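## Task

Run EL-3155: lift the lid off the plate and set it upright on LP1, lying flat within its locators. Then carry the plate from the dispenser stage to the reader stage so it sits seated there, with well A1 at the corner engraved 'A1'. Both items must stay put with no help from the robot; open the grippers and pull the arms away at the end.

## Robot and tools

ROBOT. Two 7-joint arms, left_arm and right_arm, each with a two-finger gripper. Both hang from one upright column standing behind the table's near edge. The robot faces roughly +x and may be turned slightly about the column. Giving both arms the same joint values produces mirrored postures. URDF root poses in the scene frame: left_arm (-0.018, +0.031, +0.421) m, quat_wxyz (+0.998, 0, 0, +0.058); right_arm (-0.011, -0.031, +0.421) m, same quaternion.

SCENE FRAME. Origin at table-top height, 0.07 m behind the centre of the near table edge. +x points away from the robot across the table, +z up, +y toward the robot's own left (left_arm's side). Arm names refer to the robot, not to image sides.

SCENE NOTES. On a labelled item, well A1 lies at the labelled short end, in the corner farther from the labelled long side. LP1 and N1 are bench spots whose names are printed on the deck. A capped bottle next to the DISPENSER is loose and can be knocked over. Occasionally something briefly pulls on a held part or shoves a loose object.

TOOL execute_actions. Argument actions is a list holding zero or one item; optional pictures (boolean) turns camera images on or off for that result (they come by default). Empty list: no command, just the current state. Move: {"rows": [[...]], "steps": n}, with 1 to 15 rows and steps up to 15 (default 15); each step is 1/30 s, each row is used for one step, and the final row repeats to fill the remaining steps. Wait: {"steps": n} with n up to 300, measured from the previous result, and your reply time is included in it.
Each row has 16 numbers, always for both arms: left_arm's 7 joint angles then its gripper opening, then right_arm's 7 joint angles then its opening. Joint values are absolute target angles in radians (same convention as the printed Joint positions), not offsets. Column order: shoulder pitch, shoulder roll, upper arm roll, elbow, forearm roll, wrist pitch, wrist yaw. Ranges for left_arm: -1.396..2.000, -0.175..2.000, -1.571..1.571, 0.000..2.443, -1.571..1.571, -0.785..0.785, -1.571..1.571. right_arm is identical except shoulder pitch -1.300..2.000. A call is rejected (nothing sent) if a target exceeds a range end by over 0.017 rad and also lies beyond the joint's last reported angle. True ends may differ from the stated ones by up to 0.017 rad; a target past the true end is clipped there and a result line "joint sent to its limit" may appear, possibly referring to an earlier action. Opening ranges from -1 (closed) to +1 (fully open); a full close needs about 0.5 s.
Speed: each step, a joint's target is held within a set distance of its measured angle (rad): 0.0738 shoulder pitch, 0.0684 shoulder roll, 0.113 upper arm roll, 0.119 elbow, 0.403 forearm roll, 0.414 wrist pitch and wrist yaw. If the targets would shift a gripper over 70 mm from where it is, the whole arm's targets are pulled back proportionally. Big moves therefore take several steps.
Between calls the arms keep heading to the last row sent, until motion has nearly stopped for a moment (a stalled or creeping move counts) or a step is HELD; then only a fresh action moves them further. Fingers already moving finish their travel.

TOOL zoom_image. camera is one of cam_high, cam_low, cam_left_wrist, cam_right_wrist; region is [x0, y0, x1, y1] in pixels of that camera's latest full image, origin top-left, at most 504x504. All four cameras are 896x504; each wrist camera sits on its gripper.

TOOL read_manual. Optional section, only "licences"; returns licence text and never moves anything.

TOOL finished_scene. scene is an integer 1 or 2. It ends that scene for good, reports whether the goal was met, and loads the next task. The goal must still hold when called. A reply with no tool call ends everything remaining.

RESULTS. The state line gives, for each arm, end_effector_position (m) and end_effector_quat_wxyz in the scene frame; the reported position can be off, more so at long reach. Joint positions and Joint velocities list each arm's 7 joints (rad, rad/s) then the pad gap (m, m/s; 0.145 m is fully open). grip_measured is the measured opening on the command scale. Joint torques follow joint order without the gripper; they include offsets, friction and noise, so read them cautiously. "joint command not followed" means the clearance check altered or blocked some joint targets; the rest of the row was applied. HELD marks steps where your row was wholly or partly not sent. MOTOR HOT appears from 85 °C; at 100 °C an OVER-TEMPERATURE FAULT stops that arm and loosens the overheated joints until they cool.

GRIPPER. Fingers extend along the gripper's +z and close along its y axis. end_effector_position is the point between the pads when shut, under 1 cm behind the fingertips; closing pushes the tips about 17 mm farther along +z. To hold something, keep commanding an opening well below grip_measured; a lower command squeezes harder, up to roughly 10 N per pad for objects up to about 11 cm wide. A fast close can hit harder, sometimes enough to spring the fingers open.

AVOID. Knocking or placing anything off the table (ends the scene). Letting the arms collide or press on each other. Drops, slips, slams, hard impacts and heavy pushing. Long holds of heavy loads that overheat motors. Finish with lid and plate resting on their own, grippers open and arms withdrawn.

Each tool is called after "Call:" by a JSON object that holds its "method" and its "body", one argument or row to a line.

## Session

Call:
{"method": "execute_actions", "body": {
  "actions": []
}}

Scene clock: 0.00 s of 9600.00 s.
left_arm: end_effector_position=(+0.1601, +0.2077, +0.1981) grip_measured=+1.00 end_effector_quat_wxyz=(-0.282, +0.843, +0.096, +0.449) | right_arm: end_effector_position=(+0.3557, -0.2672, +0.2577) grip_measured=+1.00 end_effector_quat_wxyz=(+0.260, +0.601, +0.407, +0.637)
Joint positions: left_arm=[-0.7   -0.105 -0.244  2.327 -0.365  0.697 -0.505  0.145] | right_arm=[ 0.536  1.465 -1.23   1.707  0.38  -0.184 -0.617  0.145]
Joint velocities: left_arm=[ 0.055  0.011 -0.002  0.002 -0.066 -0.051  0.007 -0.   ] | right_arm=[-0.055 -0.033 -0.017 -0.002 -0.007  0.007  0.022 -0.   ]
Joint torques (N m, as the arm reports them, + toward a larger angle): no reading
Motor temperatures (°C, as the motors report them): left_arm=[26 27 26 25 26 27 27] | right_arm=[27 27 26 27 25 26 24]

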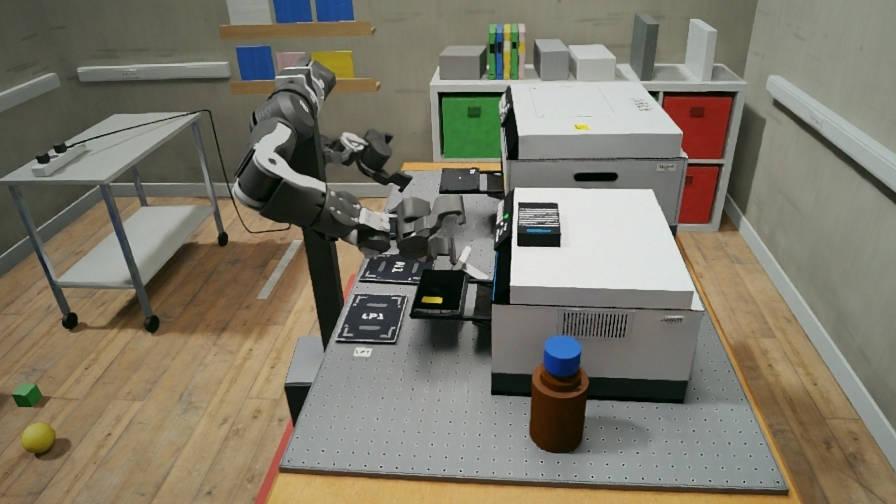

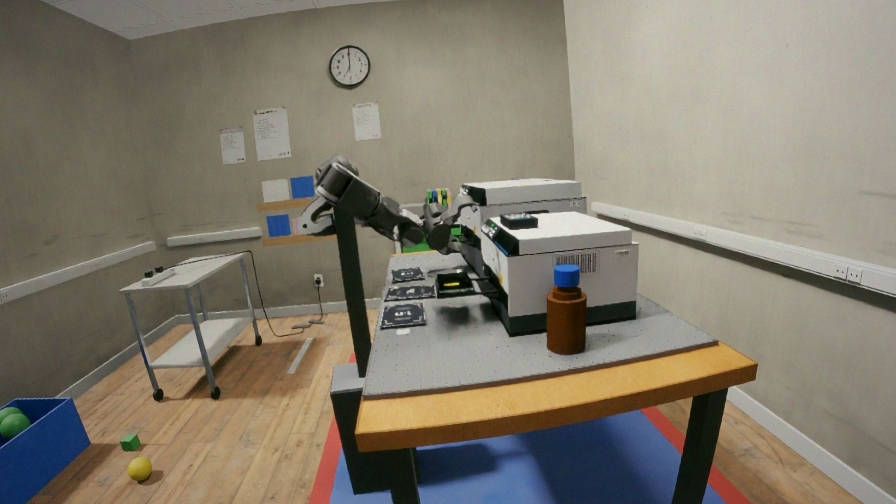

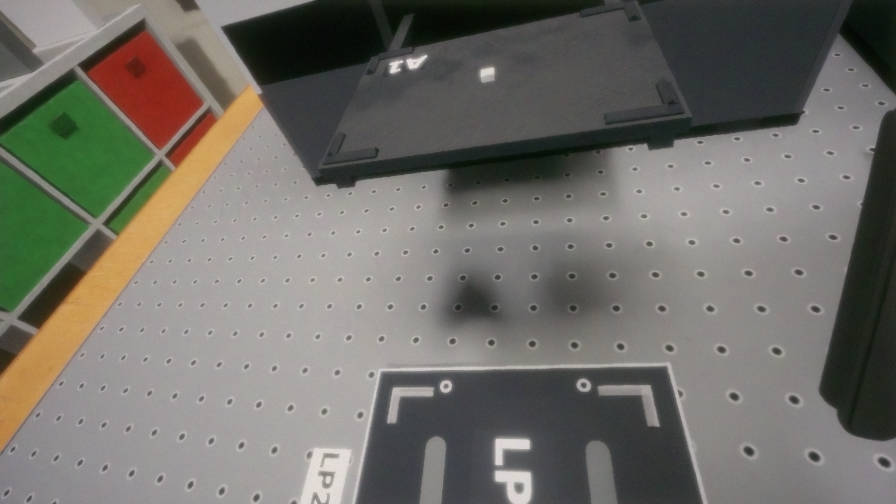

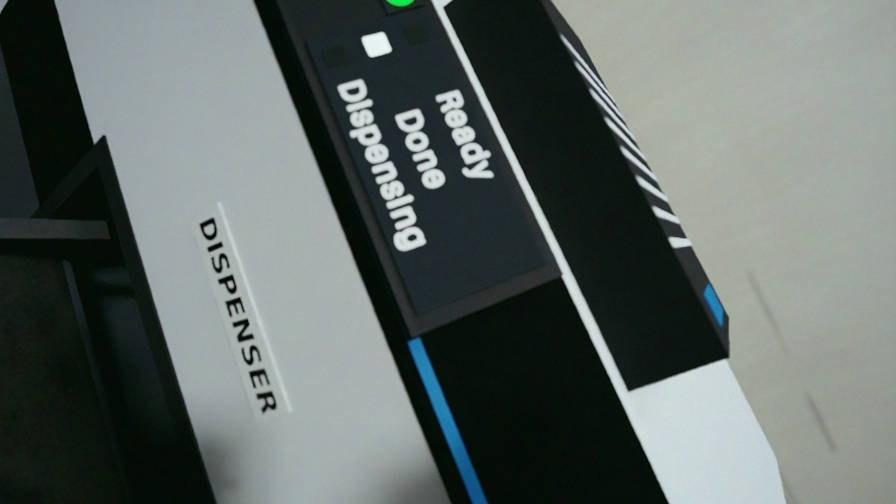

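Call:
{"method": "zoom_image", "body": {
  "camera": "cam_high",
  "region": [320, 150, 580, 370]
}}

Call:
{"method": "zoom_image", "body": {
  "camera": "cam_low",
  "region": [360, 200, 540, 350]
}}

Call:
{"method": "zoom_image", "body": {
  "camera": "cam_high",
  "region": [500, 190, 580, 255]
}}

Call:
{"method": "zoom_image", "body": {
  "camera": "cam_left_wrist",
  "region": [300, 0, 720, 200]
}}

Region (320, 150, 580, 370) of cam_high's 896x504 image, scaled by 1.938, with more detail than that image has; it fills the top 426 rows of this view, and the rest is white.

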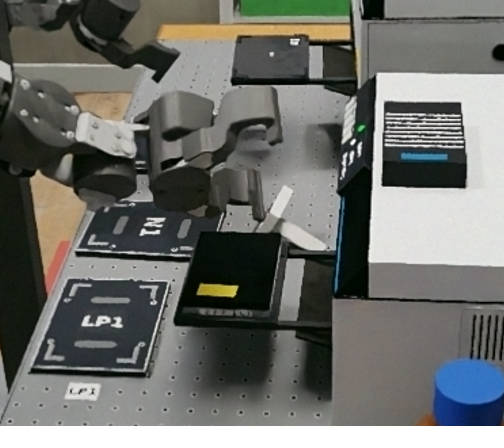

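Region (360, 200, 540, 350) of cam_low's 896x504 image, scaled by 2.800, with more detail than that image has.

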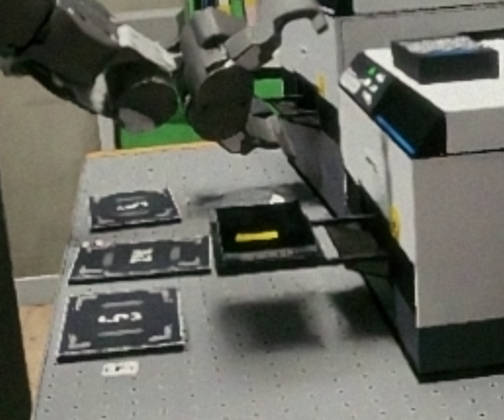

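Region (500, 190, 580, 255) of cam_high's 896x504 image, scaled by 6.300, with more detail than that image has; it fills the top 410 rows of this view, and the rest is white.

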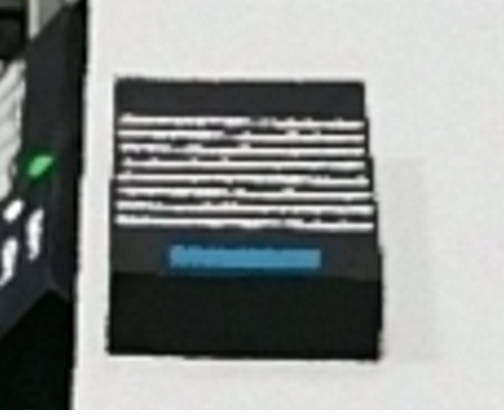

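Region (300, 0, 720, 200) of cam_left_wrist's 896x504 image, scaled by 1.200, with more detail than that image has; it fills the top 240 rows of this view, and the rest is white.

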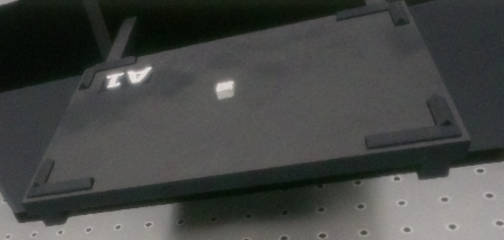

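Call:
{"method": "execute_actions", "body": {
  "actions": [
    {"rows":[[-0.5,0.8,-0.24,2.3,-0.2,0.5,0,1,1.22,1.45,-1.3,2.0,0,0,-0.3,1]]}
  ]
}}

Scene clock: 23.07 s of 9600.00 s.
left_arm: end_effector_position=(+0.2108, +0.1697, +0.2090) grip_measured=+1.00 end_effector_quat_wxyz=(-0.177, +0.735, -0.402, +0.516) | right_arm: end_effector_position=(+0.3518, -0.1412, +0.4376) grip_measured=+1.00 end_effector_quat_wxyz=(+0.327, +0.299, +0.540, +0.716)
Joint positions: left_arm=[-0.499  0.82  -0.233  2.3   -0.201  0.502 -0.002  0.145] | right_arm=[ 1.216  1.451 -1.302  1.999  0.002  0.    -0.301  0.145]
Joint velocities: left_arm=[ 0.011 -0.275  0.125  0.012 -0.11   0.037 -0.037  0.   ] | right_arm=[ 0.055  0.011 -0.002 -0.012  0.007  0.037 -0.022  0.   ]
Joint torques (N m, as the arm reports them, + toward a larger angle): left_arm=[ 0.77 -0.6   1.01  3.83 -0.07 -0.39 -0.36] | right_arm=[ 4.97  1.74  4.52  0.53 -0.04 -0.13 -0.41]
Motor temperatures (°C, as the motors report them): left_arm=[26 27 26 26 26 27 27] | right_arm=[28 28 27 27 25 26 24]
Steps of this call (steps 1 to 90: nothing new was sent; then 19.57 s passed at rest; steps 91 to 105: all 15 steps of this action). Readings (joint positions):
91: left_arm=[-0.665 -0.057 -0.242 2.312 -0.296 0.620 -0.426] | right_arm=[0.602 1.473 -1.289 1.757 0.299 -0.093 -0.538]
92: left_arm=[-0.593 0.019 -0.241 2.294 -0.248 0.567 -0.275] | right_arm=[0.653 1.468 -1.312 1.849 0.167 -0.041 -0.429]
94: left_arm=[-0.479 0.140 -0.243 2.300 -0.212 0.514 -0.078] | right_arm=[0.780 1.425 -1.308 2.024 0.041 -0.022 -0.330]
98: left_arm=[-0.506 0.408 -0.242 2.300 -0.201 0.501 -0.008] | right_arm=[1.048 1.463 -1.301 1.988 0.006 0.002 -0.303]
105: the state above

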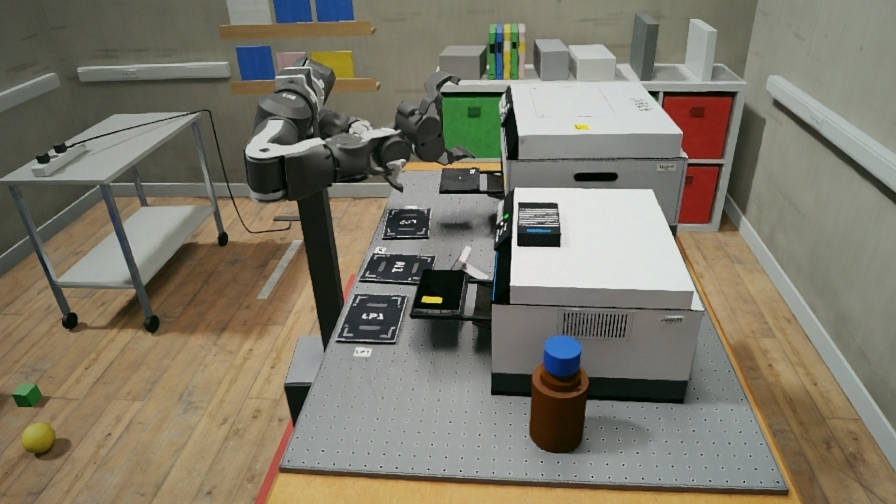

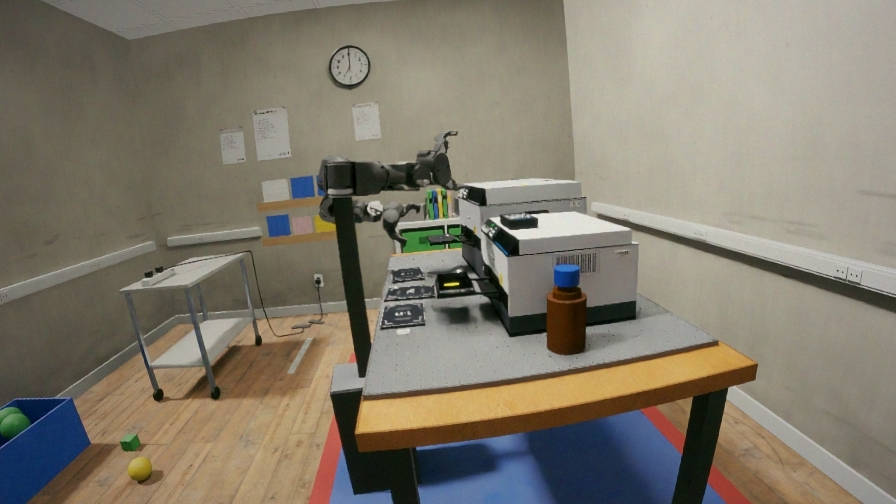

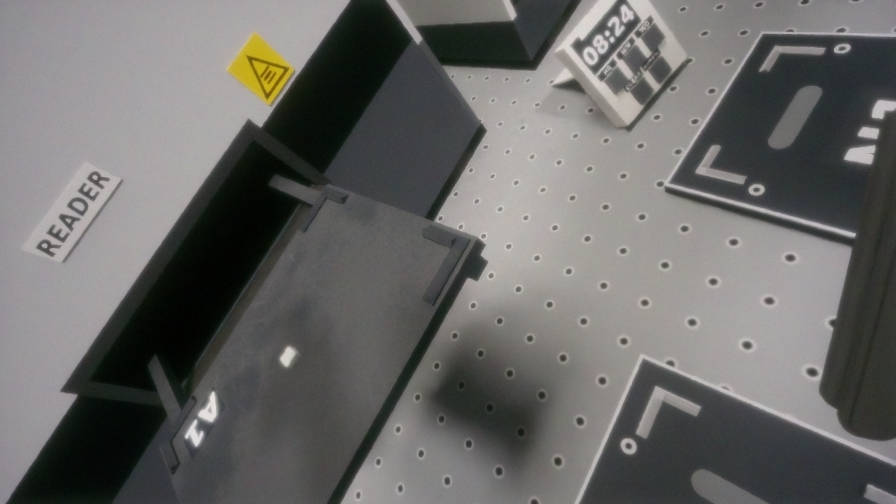

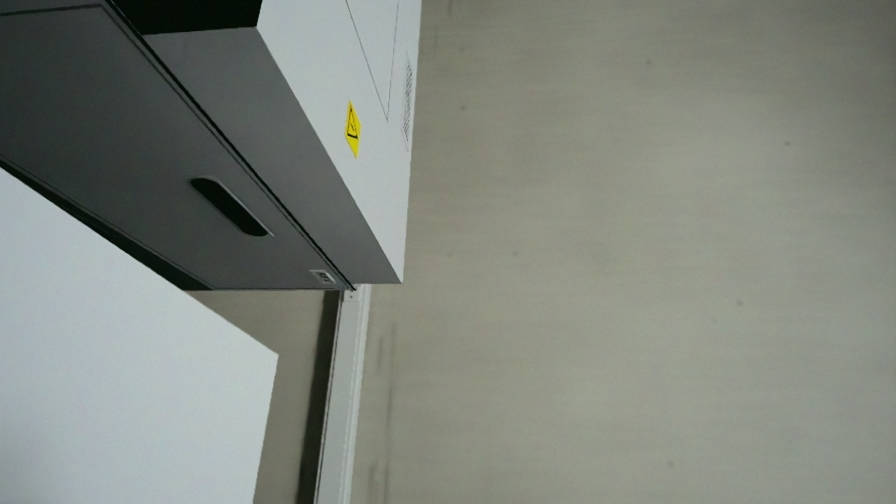

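Call:
{"method": "execute_actions", "body": {
  "actions": [
    {"rows":[[-0.4,0.9,-0.25,2.3,-0.15,0.5,0.2,1,1.22,1.45,-1.3,2.0,0,0.05,-0.1,1],[-0.3,1.0,-0.25,2.3,-0.1,0.5,0.4,1,1.22,1.45,-1.3,2.0,0,0.1,0.1,1],[-0.2,1.1,-0.25,2.3,-0.1,0.5,0.6,1,1.22,1.45,-1.3,2.0,0,0.2,0.3,1],[0.3,1.5,-0.3,2.3,-0.08,0.5,1.5,1,1.22,1.45,-1.3,2.0,0,0.43,1.474,1]]}
  ],
  "pictures": false
}}

Call:
{"method": "execute_actions", "body": {
  "actions": [
    {"rows":[[0.37,1.5,-0.37,2.27,-0.08,0.5,1.53,1,1.22,1.44,-1.3,1.97,0,0.43,1.474,1],[0.43,1.5,-0.43,2.25,-0.08,0.5,1.53,1,1.22,1.43,-1.3,1.94,0,0.43,1.474,1],[0.5,1.5,-0.5,2.22,-0.08,0.5,1.53,1,1.22,1.42,-1.31,1.91,-0.01,0.43,1.474,1],[0.56,1.5,-0.56,2.2,-0.08,0.5,1.53,1,1.22,1.41,-1.31,1.88,-0.02,0.43,1.474,1],[0.63,1.5,-0.63,2.2,-0.08,0.5,1.53,1,1.22,1.4,-1.31,1.85,-0.02,0.43,1.474,1],[0.69,1.5,-0.69,2.2,-0.08,0.5,1.53,1,1.22,1.39,-1.32,1.82,-0.03,0.43,1.474,1],[0.76,1.5,-0.76,2.2,-0.08,0.5,1.53,1,1.22,1.38,-1.32,1.79,-0.03,0.43,1.474,1],[0.82,1.5,-0.82,2.2,-0.08,0.5,1.53,1,1.22,1.37,-1.32,1.76,-0.04,0.43,1.474,1],[0.89,1.5,-0.89,2.2,-0.08,0.5,1.53,1,1.22,1.36,-1.326,1.73,-0.046,0.43,1.474,1],[0.95,1.5,-0.95,2.2,-0.08,0.5,1.53,1,1.22,1.35,-1.326,1.7,-0.046,0.43,1.474,1],[1.02,1.5,-1.02,2.2,-0.08,0.5,1.53,1,1.222,1.342,-1.326,1.664,-0.046,0.43,1.474,1],[1.08,1.5,-1.08,2.2,-0.08,0.5,1.53,1,1.222,1.342,-1.326,1.664,-0.046,0.43,1.474,1],[1.15,1.5,-1.15,2.2,-0.08,0.5,1.53,1,1.222,1.342,-1.326,1.664,-0.046,0.43,1.474,1],[1.21,1.5,-1.22,2.2,-0.08,0.5,1.53,1,1.222,1.342,-1.326,1.664,-0.046,0.43,1.474,1],[1.28,1.5,-1.3,2.2,-0.08,0.5,1.53,1,1.222,1.342,-1.326,1.664,-0.046,0.43,1.474,1]]}
  ],
  "pictures": false
}}

Call:
{"method": "execute_actions", "body": {
  "actions": [
    {"rows":[[1.33,1.45,-1.36,2.14,-0.08,0.5,1.53,1,1.222,1.342,-1.326,1.664,-0.046,0.43,1.474,1],[1.38,1.39,-1.42,2.08,-0.08,0.5,1.53,1,1.222,1.342,-1.326,1.664,-0.046,0.43,1.474,1],[1.43,1.33,-1.46,2.01,-0.08,0.5,1.53,1,1.222,1.342,-1.326,1.664,-0.046,0.43,1.474,1],[1.43,1.27,-1.486,1.95,-0.08,0.5,1.53,1,1.222,1.342,-1.326,1.664,-0.046,0.43,1.474,1],[1.43,1.21,-1.486,1.88,-0.08,0.5,1.53,1,1.222,1.342,-1.326,1.664,-0.046,0.43,1.474,1],[1.43,1.15,-1.486,1.82,-0.08,0.5,1.53,1,1.222,1.342,-1.326,1.664,-0.046,0.43,1.474,1],[1.43,1.09,-1.486,1.75,-0.08,0.5,1.53,1,1.222,1.342,-1.326,1.664,-0.046,0.43,1.474,1],[1.43,1.03,-1.486,1.68,-0.08,0.5,1.53,1,1.222,1.342,-1.326,1.664,-0.046,0.43,1.474,1],[1.43,0.97,-1.486,1.61,-0.08,0.5,1.53,1,1.222,1.342,-1.326,1.664,-0.046,0.43,1.474,1],[1.43,0.91,-1.486,1.54,-0.08,0.5,1.53,1,1.222,1.342,-1.326,1.664,-0.046,0.43,1.474,1],[1.43,0.85,-1.486,1.47,-0.08,0.5,1.53,1,1.222,1.342,-1.326,1.664,-0.046,0.43,1.474,1],[1.43,0.79,-1.486,1.4,-0.08,0.49,1.53,1,1.222,1.342,-1.326,1.664,-0.046,0.43,1.474,1],[1.43,0.73,-1.486,1.34,-0.08,0.49,1.53,1,1.222,1.342,-1.326,1.664,-0.046,0.43,1.474,1],[1.431,0.685,-1.486,1.29,-0.085,0.484,1.533,1,1.222,1.342,-1.326,1.664,-0.046,0.43,1.474,1]]}
  ],
  "pictures": false
}}

Call:
{"method": "execute_actions", "body": {
  "actions": [
    {"steps":10}
  ]
}}

Scene clock: 31.53 s of 9600.00 s.
left_arm: end_effector_position=(+0.1436, +0.2430, +0.2537) grip_measured=+1.00 end_effector_quat_wxyz=(+0.047, -0.657, +0.751, -0.048) | right_arm: end_effector_position=(+0.2263, -0.2274, +0.2362) grip_measured=+1.00 end_effector_quat_wxyz=(-0.009, +0.620, +0.784, +0.024)
Joint positions: left_arm=[ 0.299  1.501 -0.299  2.3   -0.082  0.499  1.491  0.145] | right_arm=[ 1.218  1.45  -1.3    2.001  0.001  0.427  1.464  0.145]
Joint velocities: left_arm=[-0.099 -0.055 -0.149  0.046  0.081 -0.081  0.125 -0.   ] | right_arm=[-0.077 -0.055  0.002 -0.002 -0.051 -0.007  0.037 -0.   ]
Joint torques (N m, as the arm reports them, + toward a larger angle): left_arm=[ 4.25  4.48  4.35  0.37 -0.05  0.04 -0.03] | right_arm=[4.17 1.72 3.52 0.03 0.04 0.05 0.15]
Motor temperatures (°C, as the motors report them): left_arm=[26 28 26 26 26 27 27] | right_arm=[28 27 27 27 25 26 24]
Steps of this call (steps 1 to 30: the robot went on to your last target; steps 31 to 90: nothing new was sent; then 4.97 s passed at rest; steps 91 to 105: all 15 steps of this action). Readings (joint positions):
91: left_arm=[-0.456 0.844 -0.257 2.299 -0.177 0.503 0.085] | right_arm=[1.221 1.451 -1.300 2.000 0.002 0.019 -0.221]
92: left_arm=[-0.385 0.913 -0.259 2.299 -0.140 0.501 0.227] | right_arm=[1.223 1.450 -1.298 2.001 0.002 0.053 -0.084]
94: left_arm=[-0.234 1.050 -0.278 2.299 -0.106 0.501 0.564] | right_arm=[1.220 1.448 -1.298 2.003 0.002 0.242 0.270]
98: left_arm=[0.015 1.305 -0.301 2.299 -0.081 0.499 1.293] | right_arm=[1.218 1.450 -1.300 1.998 -0.002 0.415 1.014]
105: the state above

Scene clock: 32.03 s of 9600.00 s.
left_arm: end_effector_position=(+0.1509, +0.2620, +0.2545) grip_measured=+1.00 end_effector_quat_wxyz=(+0.043, -0.676, +0.735, -0.010) | right_arm: end_effector_position=(+0.2703, -0.2716, +0.2212) grip_measured=+1.00 end_effector_quat_wxyz=(+0.001, +0.707, +0.708, +0.000)
Joint positions: left_arm=[ 1.279  1.501 -1.289  2.201 -0.08   0.499  1.529  0.145] | right_arm=[ 1.22   1.342 -1.324  1.664 -0.047  0.428  1.473  0.145]
Joint velocities: left_arm=[ 0.978 -0.011 -1.468 -0.007 -0.007 -0.007  0.022  0.   ] | right_arm=[-0.033 -0.055 -0.007  0.002  0.007 -0.051 -0.007 -0.   ]
Joint torques (N m, as the arm reports them, + toward a larger angle): left_arm=[ 0.37  1.66  5.4   0.08  0.    0.04 -0.06] | right_arm=[ 5.13  2.29  3.02  0.12  0.05 -0.05  0.06]
Motor temperatures (°C, as the motors report them): left_arm=[26 28 26 26 26 27 27] | right_arm=[28 27 27 27 25 26 24]
Steps of this call (steps 1 to 15: all 15 steps of this action). Readings (joint positions):
1: left_arm=[0.365 1.500 -0.362 2.286 -0.077 0.499 1.507] | right_arm=[1.218 1.443 -1.300 1.984 0.004 0.427 1.469]
2: left_arm=[0.431 1.500 -0.423 2.255 -0.077 0.499 1.516] | right_arm=[1.218 1.430 -1.300 1.948 0.004 0.427 1.470]
4: left_arm=[0.560 1.501 -0.552 2.199 -0.081 0.499 1.522] | right_arm=[1.218 1.411 -1.308 1.883 -0.010 0.427 1.472]
8: left_arm=[0.820 1.501 -0.813 2.201 -0.081 0.499 1.526] | right_arm=[1.220 1.370 -1.319 1.765 -0.031 0.428 1.474]
15: the state above

Scene clock: 32.53 s of 9600.00 s.
left_arm: end_effector_position=(+0.3137, +0.2010, +0.2273) grip_measured=+1.00 end_effector_quat_wxyz=(+0.001, -0.700, +0.714, -0.006) | right_arm: end_effector_position=(+0.2703, -0.2716, +0.2212) grip_measured=+1.00 end_effector_quat_wxyz=(+0.001, +0.707, +0.708, +0.000)
Joint positions: left_arm=[ 1.432  0.66  -1.482  1.289 -0.084  0.49   1.527  0.145] | right_arm=[ 1.22   1.342 -1.324  1.664 -0.047  0.428  1.473  0.145]
Joint velocities: left_arm=[-0.011 -0.099 -0.002  0.427  0.081 -0.007 -0.066 -0.   ] | right_arm=[-0.011 -0.011 -0.007 -0.007  0.007  0.007  0.007  0.   ]
Joint torques (N m, as the arm reports them, + toward a larger angle): left_arm=[10.53  6.05  4.28  0.1  -0.19 -0.09  0.13] | right_arm=[ 4.91  1.85  3.27  0.26  0.09 -0.01  0.05]
Motor temperatures (°C, as the motors report them): left_arm=[26 28 26 26 26 27 27] | right_arm=[28 27 27 27 25 26 24]
Steps of this call (steps 1 to 15: all 15 steps of this action). Readings (joint positions):
1: left_arm=[1.329 1.473 -1.354 2.165 -0.075 0.499 1.537] | right_arm=[1.220 1.342 -1.324 1.664 -0.047 0.428 1.473]
2: left_arm=[1.377 1.410 -1.414 2.090 -0.076 0.499 1.537] | right_arm=[1.220 1.342 -1.324 1.664 -0.047 0.428 1.473]
4: left_arm=[1.438 1.278 -1.473 1.951 -0.082 0.499 1.531] | right_arm=[1.220 1.342 -1.324 1.664 -0.047 0.428 1.473]
8: left_arm=[1.432 1.029 -1.482 1.689 -0.079 0.499 1.531] | right_arm=[1.220 1.342 -1.324 1.664 -0.047 0.428 1.473]
15: the state above

Scene clock: 32.87 s of 9600.00 s.
left_arm: end_effector_position=(+0.3120, +0.2094, +0.2274) grip_measured=+1.00 end_effector_quat_wxyz=(+0.002, -0.706, +0.708, -0.004) | right_arm: end_effector_position=(+0.2703, -0.2716, +0.2212) grip_measured=+1.00 end_effector_quat_wxyz=(+0.001, +0.707, +0.708, +0.000)
Joint positions: left_arm=[ 1.432  0.684 -1.482  1.291 -0.085  0.487  1.529  0.145] | right_arm=[ 1.22   1.342 -1.324  1.664 -0.047  0.428  1.473  0.145]
Joint velocities: left_arm=[-0.077  0.033  0.017 -0.007  0.022 -0.066  0.007 -0.   ] | right_arm=[ 0.055  0.055 -0.002  0.007  0.007  0.022  0.007 -0.   ]
Joint torques (N m, as the arm reports them, + toward a larger angle): left_arm=[10.51  1.15  4.34  0.44  0.05 -0.07  0.08] | right_arm=[ 4.92  1.76  3.16  0.12  0.08 -0.04  0.04]
Motor temperatures (°C, as the motors report them): left_arm=[26 28 26 26 26 27 27] | right_arm=[28 27 27 27 25 26 24]
Steps of this call (steps 1 to 10: the robot went on to your last target). Readings (joint positions):
1: left_arm=[1.432 0.664 -1.482 1.299 -0.081 0.489 1.528] | right_arm=[1.220 1.342 -1.324 1.664 -0.047 0.428 1.473]
2: left_arm=[1.432 0.676 -1.482 1.296 -0.080 0.488 1.528] | right_arm=[1.220 1.342 -1.324 1.664 -0.047 0.428 1.473]
4: left_arm=[1.432 0.695 -1.482 1.286 -0.086 0.487 1.528] | right_arm=[1.220 1.342 -1.324 1.664 -0.047 0.428 1.473]
8: left_arm=[1.432 0.681 -1.482 1.292 -0.085 0.487 1.529] | right_arm=[1.220 1.342 -1.324 1.664 -0.047 0.428 1.473]
10: the state above

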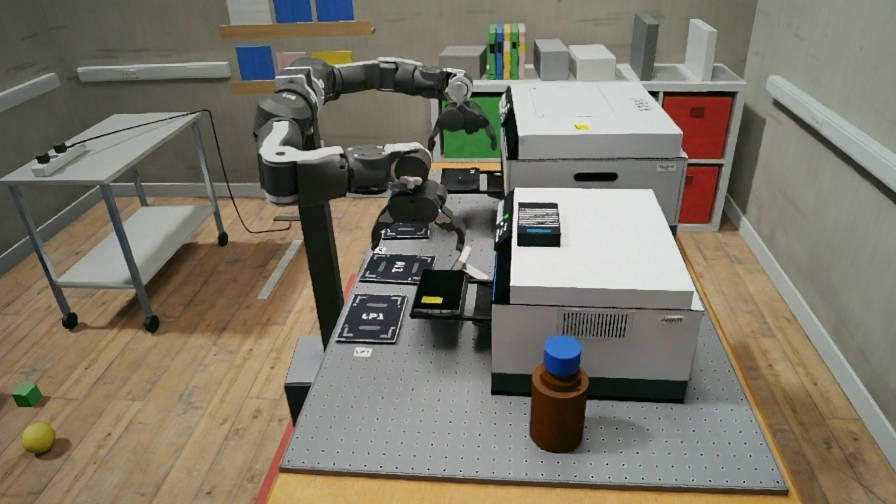

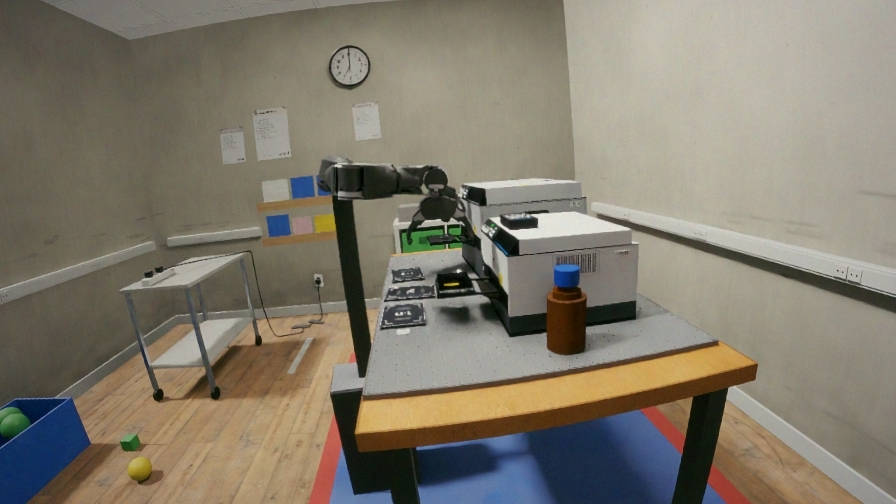

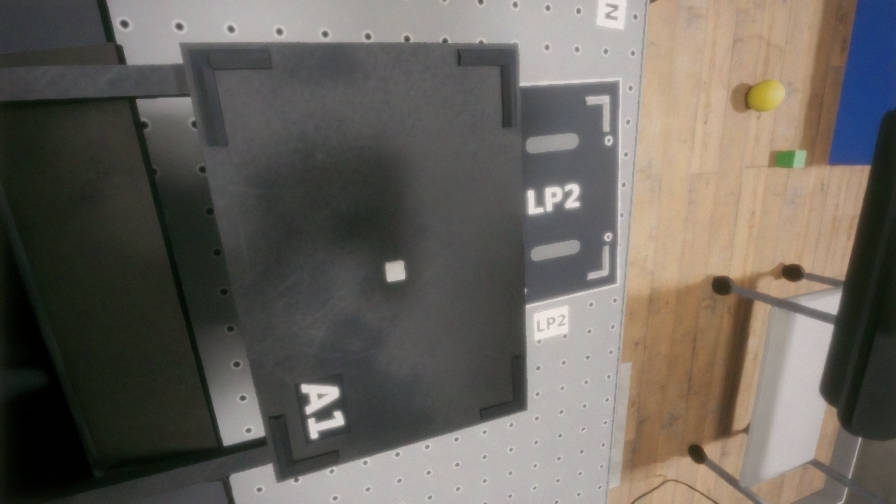

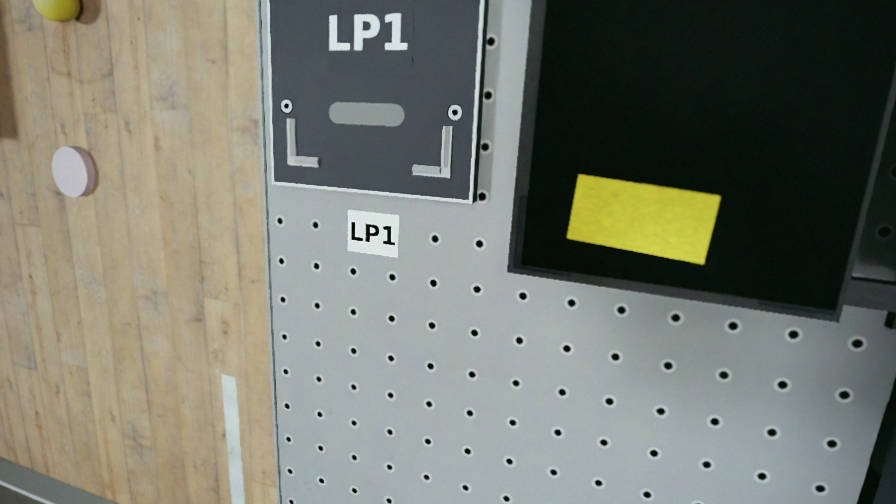

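Call:
{"method": "execute_actions", "body": {
  "actions": [
    {"rows":[[1.42,0.685,-1.48,1.285,-0.09,0.48,1.527,0.8,1.213,1.328,-1.327,1.655,-0.048,0.435,1.464,0.95],[1.402,0.685,-1.473,1.278,-0.098,0.472,1.518,0.6,1.196,1.301,-1.33,1.639,-0.051,0.444,1.444,0.9],[1.383,0.684,-1.464,1.27,-0.107,0.464,1.508,0.4,1.178,1.274,-1.332,1.622,-0.054,0.454,1.424,0.8],[1.364,0.684,-1.455,1.263,-0.116,0.455,1.498,0.2,1.161,1.247,-1.334,1.606,-0.057,0.463,1.403,0.7],[1.345,0.684,-1.446,1.255,-0.125,0.447,1.488,0,1.143,1.22,-1.336,1.589,-0.06,0.473,1.383,0.6],[1.326,0.683,-1.437,1.247,-0.133,0.439,1.478,-0.2,1.126,1.193,-1.339,1.572,-0.064,0.482,1.363,0.5],[1.306,0.683,-1.429,1.24,-0.142,0.431,1.469,-0.4,1.108,1.166,-1.341,1.555,-0.067,0.492,1.343,0.5],[1.287,0.683,-1.42,1.232,-0.151,0.423,1.459,-0.6,1.091,1.139,-1.343,1.539,-0.07,0.501,1.323,0.5],[1.268,0.683,-1.411,1.224,-0.16,0.414,1.449,-0.6,1.073,1.111,-1.346,1.522,-0.073,0.511,1.302,0.5],[1.249,0.682,-1.402,1.216,-0.168,0.406,1.439,-0.6,1.056,1.084,-1.348,1.505,-0.077,0.52,1.282,0.5],[1.239,0.682,-1.398,1.212,-0.173,0.402,1.434,-0.6,1.047,1.071,-1.349,1.497,-0.078,0.525,1.272,0.5]]}
  ],
  "pictures": false
}}

Call:
{"method": "execute_actions", "body": {
  "actions": [
    {"steps":10}
  ]
}}

Call:
{"method": "zoom_image", "body": {
  "camera": "cam_high",
  "region": [380, 120, 540, 340]
}}

Scene clock: 48.60 s of 9600.00 s.
left_arm: end_effector_position=(+0.3077, +0.2261, +0.1738) grip_measured=-0.60 end_effector_quat_wxyz=(-0.003, -0.708, +0.706, +0.004) | right_arm: end_effector_position=(+0.2925, -0.2283, +0.1481) grip_measured=+0.50 end_effector_quat_wxyz=(-0.004, +0.707, +0.707, -0.005)
Joint positions: left_arm=[ 1.239  0.683 -1.401  1.211 -0.171  0.406  1.441  0.03 ] | right_arm=[ 1.044  1.073 -1.352  1.496 -0.077  0.522  1.278  0.112]
Joint velocities: left_arm=[ 0.077 -0.055  0.022  0.002 -0.051 -0.007 -0.007 -0.   ] | right_arm=[-0.077  0.099  0.002 -0.066 -0.022  0.051  0.022 -0.   ]
Joint torques (N m, as the arm reports them, + toward a larger angle): left_arm=[10.36  1.18  5.33  1.16 -0.02 -0.09 -0.18] | right_arm=[ 6.44  1.84  4.52  0.64  0.05 -0.02 -0.08]
Motor temperatures (°C, as the motors report them): left_arm=[28 27 26 26 26 27 27] | right_arm=[28 27 27 27 25 26 24]
Steps of this call (steps 1 to 30: the robot went on to your last target; steps 31 to 90: nothing new was sent; then 12.23 s passed at rest; steps 91 to 105: all 15 steps of this action). Readings (joint positions):
91: left_arm=[1.430 0.685 -1.481 1.288 -0.086 0.485 1.529] | right_arm=[1.217 1.336 -1.324 1.658 -0.048 0.430 1.473]
92: left_arm=[1.417 0.684 -1.472 1.282 -0.090 0.481 1.526] | right_arm=[1.204 1.315 -1.323 1.640 -0.050 0.435 1.464]
94: left_arm=[1.372 0.684 -1.457 1.264 -0.105 0.468 1.513] | right_arm=[1.161 1.246 -1.331 1.607 -0.055 0.450 1.430]
98: left_arm=[1.292 0.684 -1.425 1.234 -0.139 0.436 1.477] | right_arm=[1.093 1.142 -1.339 1.540 -0.065 0.487 1.352]
105: the state above

Scene clock: 48.93 s of 9600.00 s.
left_arm: end_effector_position=(+0.3080, +0.2262, +0.1740) grip_measured=-0.60 end_effector_quat_wxyz=(-0.002, -0.708, +0.706, +0.004) | right_arm: end_effector_position=(+0.2929, -0.2278, +0.1480) grip_measured=+0.50 end_effector_quat_wxyz=(-0.003, +0.707, +0.707, -0.005)
Joint positions: left_arm=[ 1.239  0.683 -1.401  1.211 -0.172  0.405  1.44   0.03 ] | right_arm=[ 1.044  1.071 -1.352  1.496 -0.078  0.522  1.277  0.112]
Joint velocities: left_arm=[-0.033 -0.121  0.002 -0.007 -0.051  0.022 -0.007 -0.   ] | right_arm=[-0.011  0.033 -0.012 -0.022 -0.007 -0.037  0.007 -0.   ]
Joint torques (N m, as the arm reports them, + toward a larger angle): left_arm=[10.36  1.21  5.25  1.21 -0.02 -0.07 -0.2 ] | right_arm=[ 6.05  2.56  4.38  0.94  0.06 -0.03 -0.09]
Motor temperatures (°C, as the motors report them): left_arm=[28 27 26 26 26 27 27] | right_arm=[28 27 27 27 25 26 24]
Steps of this call (steps 1 to 10: the robot went on to your last target). Readings (joint positions):
1: left_arm=[1.239 0.683 -1.401 1.211 -0.171 0.405 1.440] | right_arm=[1.044 1.075 -1.352 1.496 -0.078 0.522 1.278]
2: left_arm=[1.239 0.683 -1.401 1.211 -0.171 0.405 1.440] | right_arm=[1.044 1.073 -1.352 1.496 -0.078 0.522 1.278]
4: left_arm=[1.239 0.683 -1.401 1.211 -0.172 0.405 1.440] | right_arm=[1.044 1.071 -1.352 1.496 -0.078 0.522 1.277]
8: left_arm=[1.239 0.683 -1.401 1.211 -0.172 0.405 1.440] | right_arm=[1.044 1.071 -1.352 1.496 -0.078 0.522 1.277]
10: the state above

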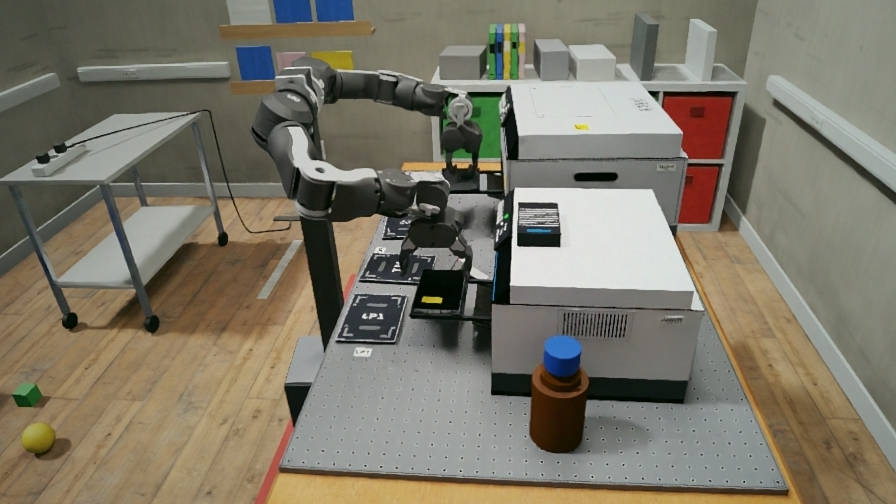

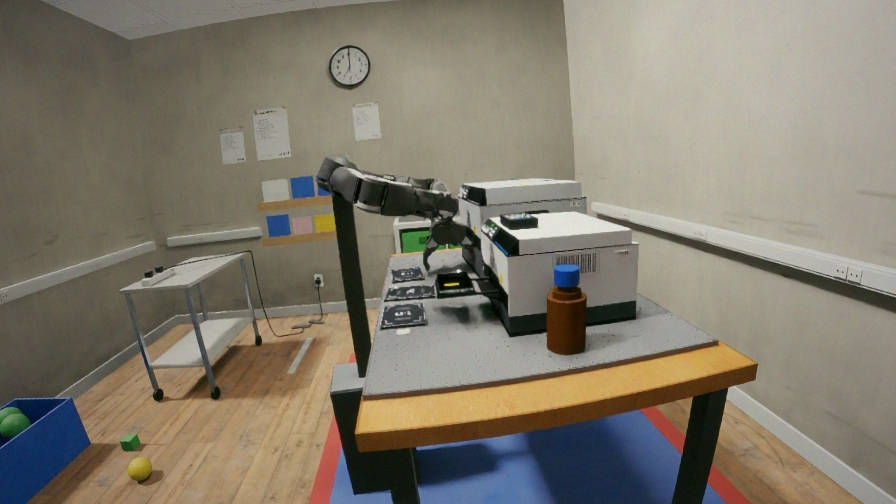

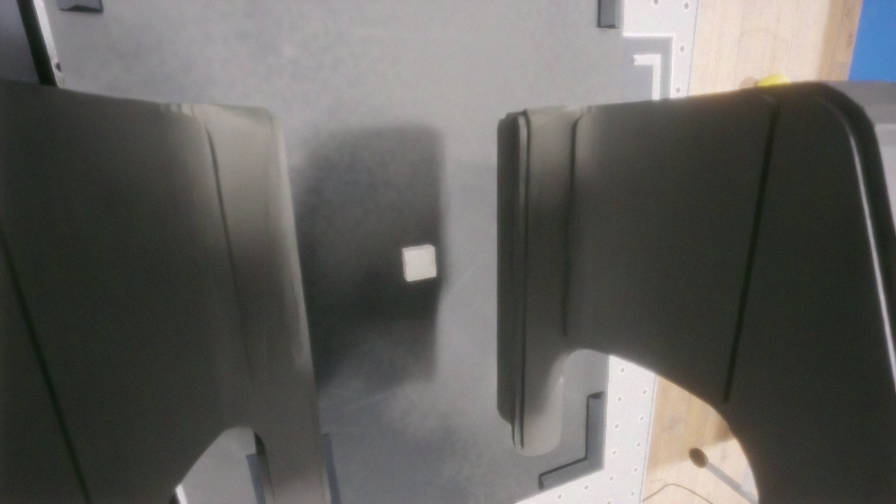

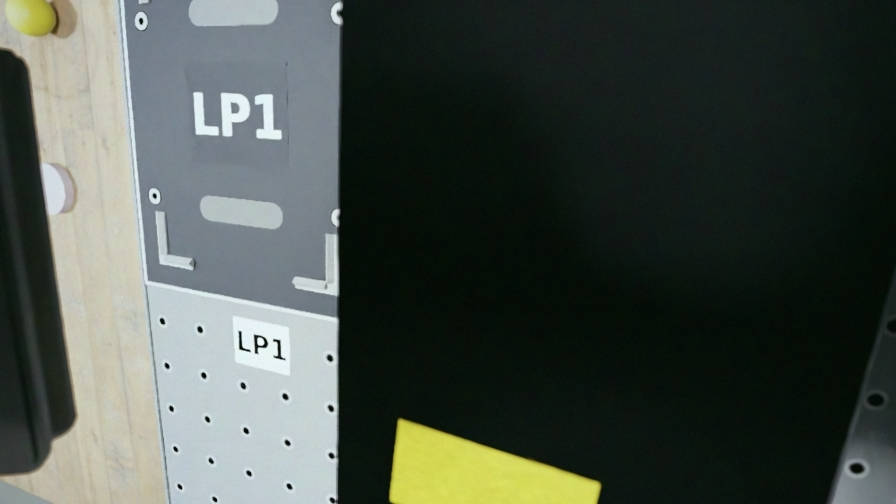

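Region (380, 120, 540, 340) of cam_high's 896x504 image, scaled by 2.291, with more detail than that image has; it fills the left 367 columns of this view, and the rest is white.

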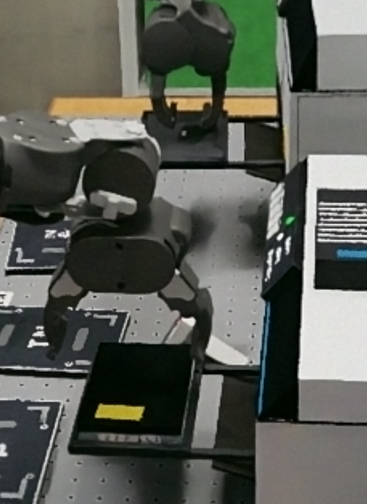

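Call:
{"method": "execute_actions", "body": {
  "actions": [
    {"rows":[[1.233,0.68,-1.397,1.208,-0.174,0.4,1.429,-0.6,1.039,1.063,-1.347,1.485,-0.08,0.52,1.264,0.5],[1.228,0.677,-1.396,1.203,-0.176,0.398,1.424,-0.6,1.03,1.056,-1.345,1.473,-0.081,0.515,1.256,0.5],[1.222,0.675,-1.395,1.199,-0.178,0.396,1.419,-0.6,1.021,1.048,-1.343,1.461,-0.083,0.51,1.248,0.5],[1.217,0.673,-1.394,1.195,-0.179,0.394,1.414,-0.6,1.013,1.04,-1.341,1.449,-0.085,0.505,1.24,0.5],[1.211,0.671,-1.393,1.19,-0.181,0.392,1.41,-0.6,1.004,1.032,-1.339,1.437,-0.087,0.5,1.232,0.5],[1.206,0.668,-1.392,1.186,-0.182,0.39,1.405,-0.6,0.996,1.025,-1.336,1.426,-0.088,0.495,1.224,0.5],[1.2,0.666,-1.39,1.182,-0.184,0.388,1.4,-0.6,0.987,1.017,-1.334,1.414,-0.09,0.49,1.215,0.5],[1.1945,0.664,-1.389,1.178,-0.186,0.386,1.395,-0.6,0.979,1.009,-1.331,1.402,-0.092,0.484,1.207,0.5]]}
  ]
}}

Call:
{"method": "zoom_image", "body": {
  "camera": "cam_high",
  "region": [390, 240, 500, 330]
}}

Scene clock: 55.40 s of 9600.00 s.
left_arm: end_effector_position=(+0.3088, +0.2260, +0.1592) grip_measured=-0.60 end_effector_quat_wxyz=(-0.001, -0.708, +0.707, +0.003) | right_arm: end_effector_position=(+0.2994, -0.2268, +0.1237) grip_measured=+0.50 end_effector_quat_wxyz=(-0.001, +0.707, +0.707, -0.002)
Joint positions: left_arm=[ 1.197  0.665 -1.392  1.179 -0.184  0.389  1.401  0.03 ] | right_arm=[ 0.977  1.007 -1.336  1.401 -0.09   0.487  1.212  0.112]
Joint velocities: left_arm=[-0.099 -0.011 -0.002  0.007  0.037  0.007  0.037 -0.   ] | right_arm=[-0.011 -0.033  0.012  0.002 -0.022  0.022 -0.037 -0.   ]
Joint torques (N m, as the arm reports them, + toward a larger angle): left_arm=[ 9.77  1.21  5.37  0.96 -0.02 -0.09 -0.2 ] | right_arm=[ 6.5   2.84  4.51  0.81  0.02 -0.19 -0.16]
Motor temperatures (°C, as the motors report them): left_arm=[29 27 27 26 26 27 27] | right_arm=[29 27 27 27 25 26 24]
Steps of this call (steps 1 to 15: the robot went on to your last target; steps 16 to 90: nothing new was sent; then 2.97 s passed at rest; steps 91 to 105: all 15 steps of this action). Readings (joint positions):
91: left_arm=[1.239 0.682 -1.401 1.210 -0.172 0.404 1.438] | right_arm=[1.043 1.067 -1.351 1.489 -0.078 0.522 1.275]
92: left_arm=[1.237 0.680 -1.398 1.206 -0.173 0.403 1.435] | right_arm=[1.035 1.058 -1.348 1.475 -0.079 0.520 1.269]
94: left_arm=[1.224 0.674 -1.396 1.197 -0.176 0.399 1.425] | right_arm=[1.014 1.041 -1.345 1.451 -0.082 0.513 1.254]
98: left_arm=[1.200 0.666 -1.393 1.180 -0.182 0.391 1.407] | right_arm=[0.981 1.010 -1.337 1.404 -0.088 0.493 1.222]
105: the state above

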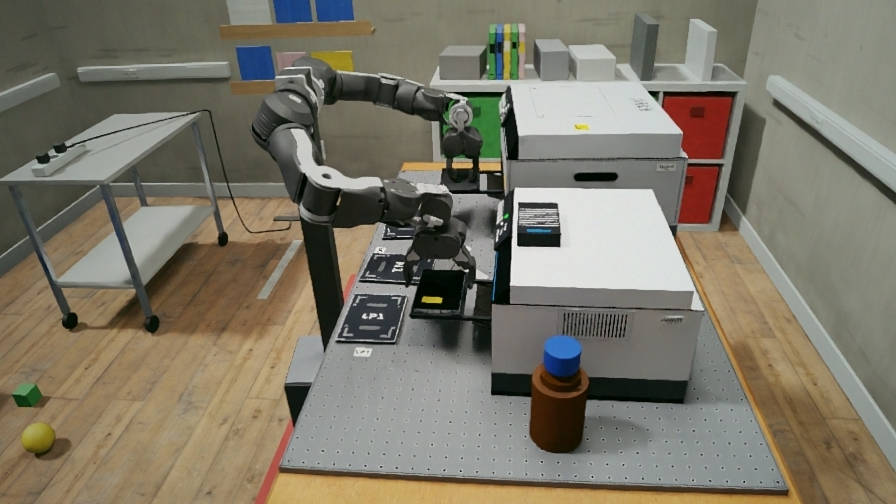

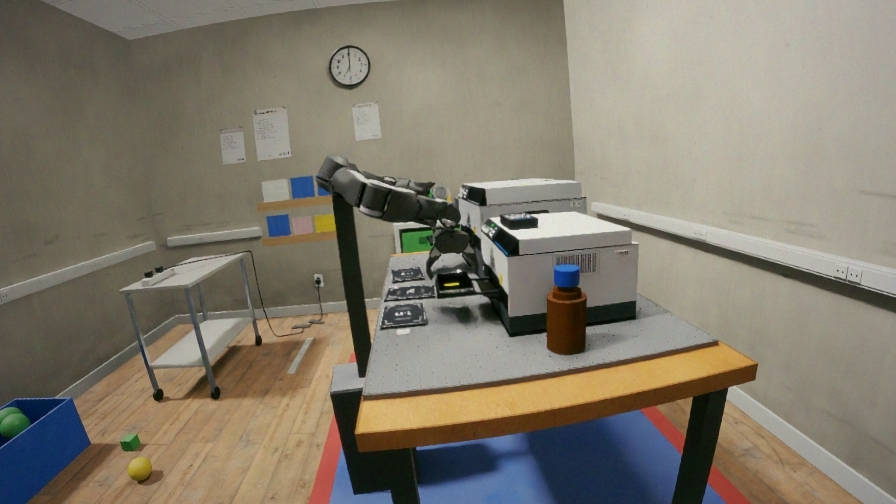

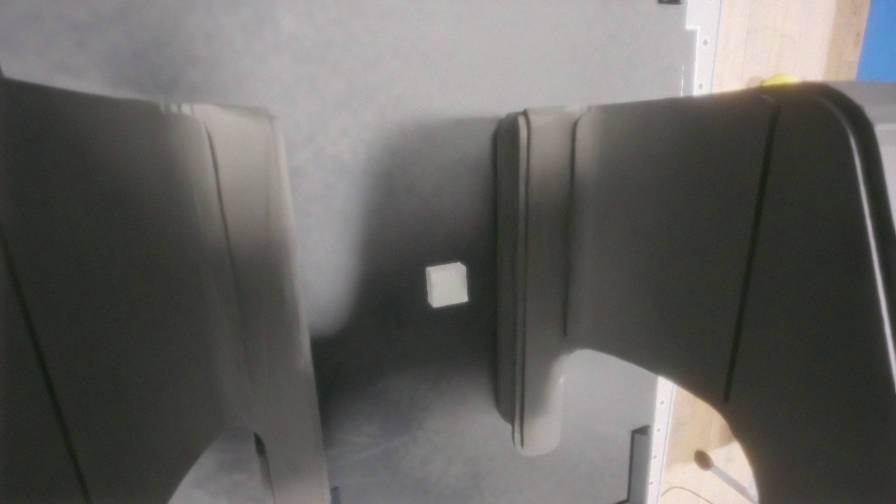

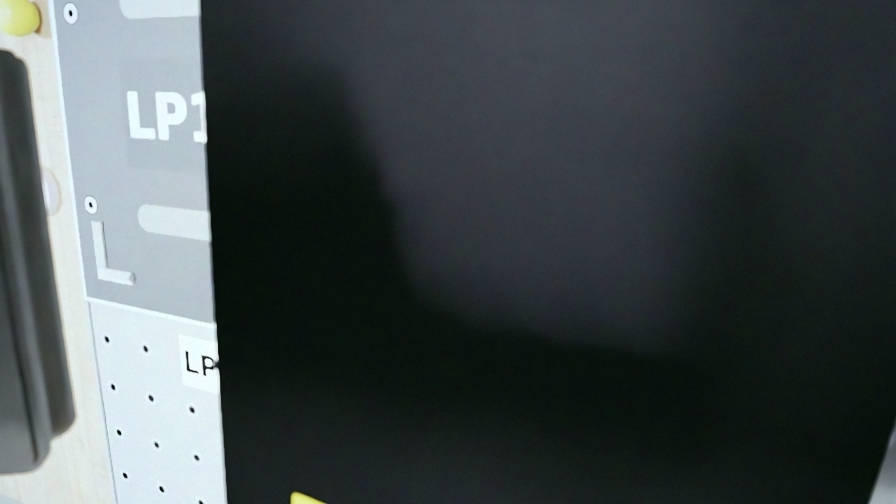

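Region (390, 240, 500, 330) of cam_high's 896x504 image, scaled by 4.582, with more detail than that image has; it fills the top 412 rows of this view, and the rest is white.

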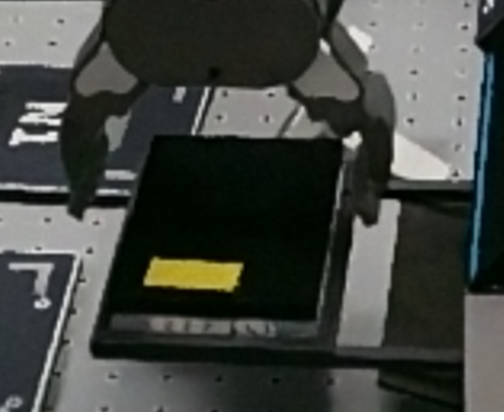

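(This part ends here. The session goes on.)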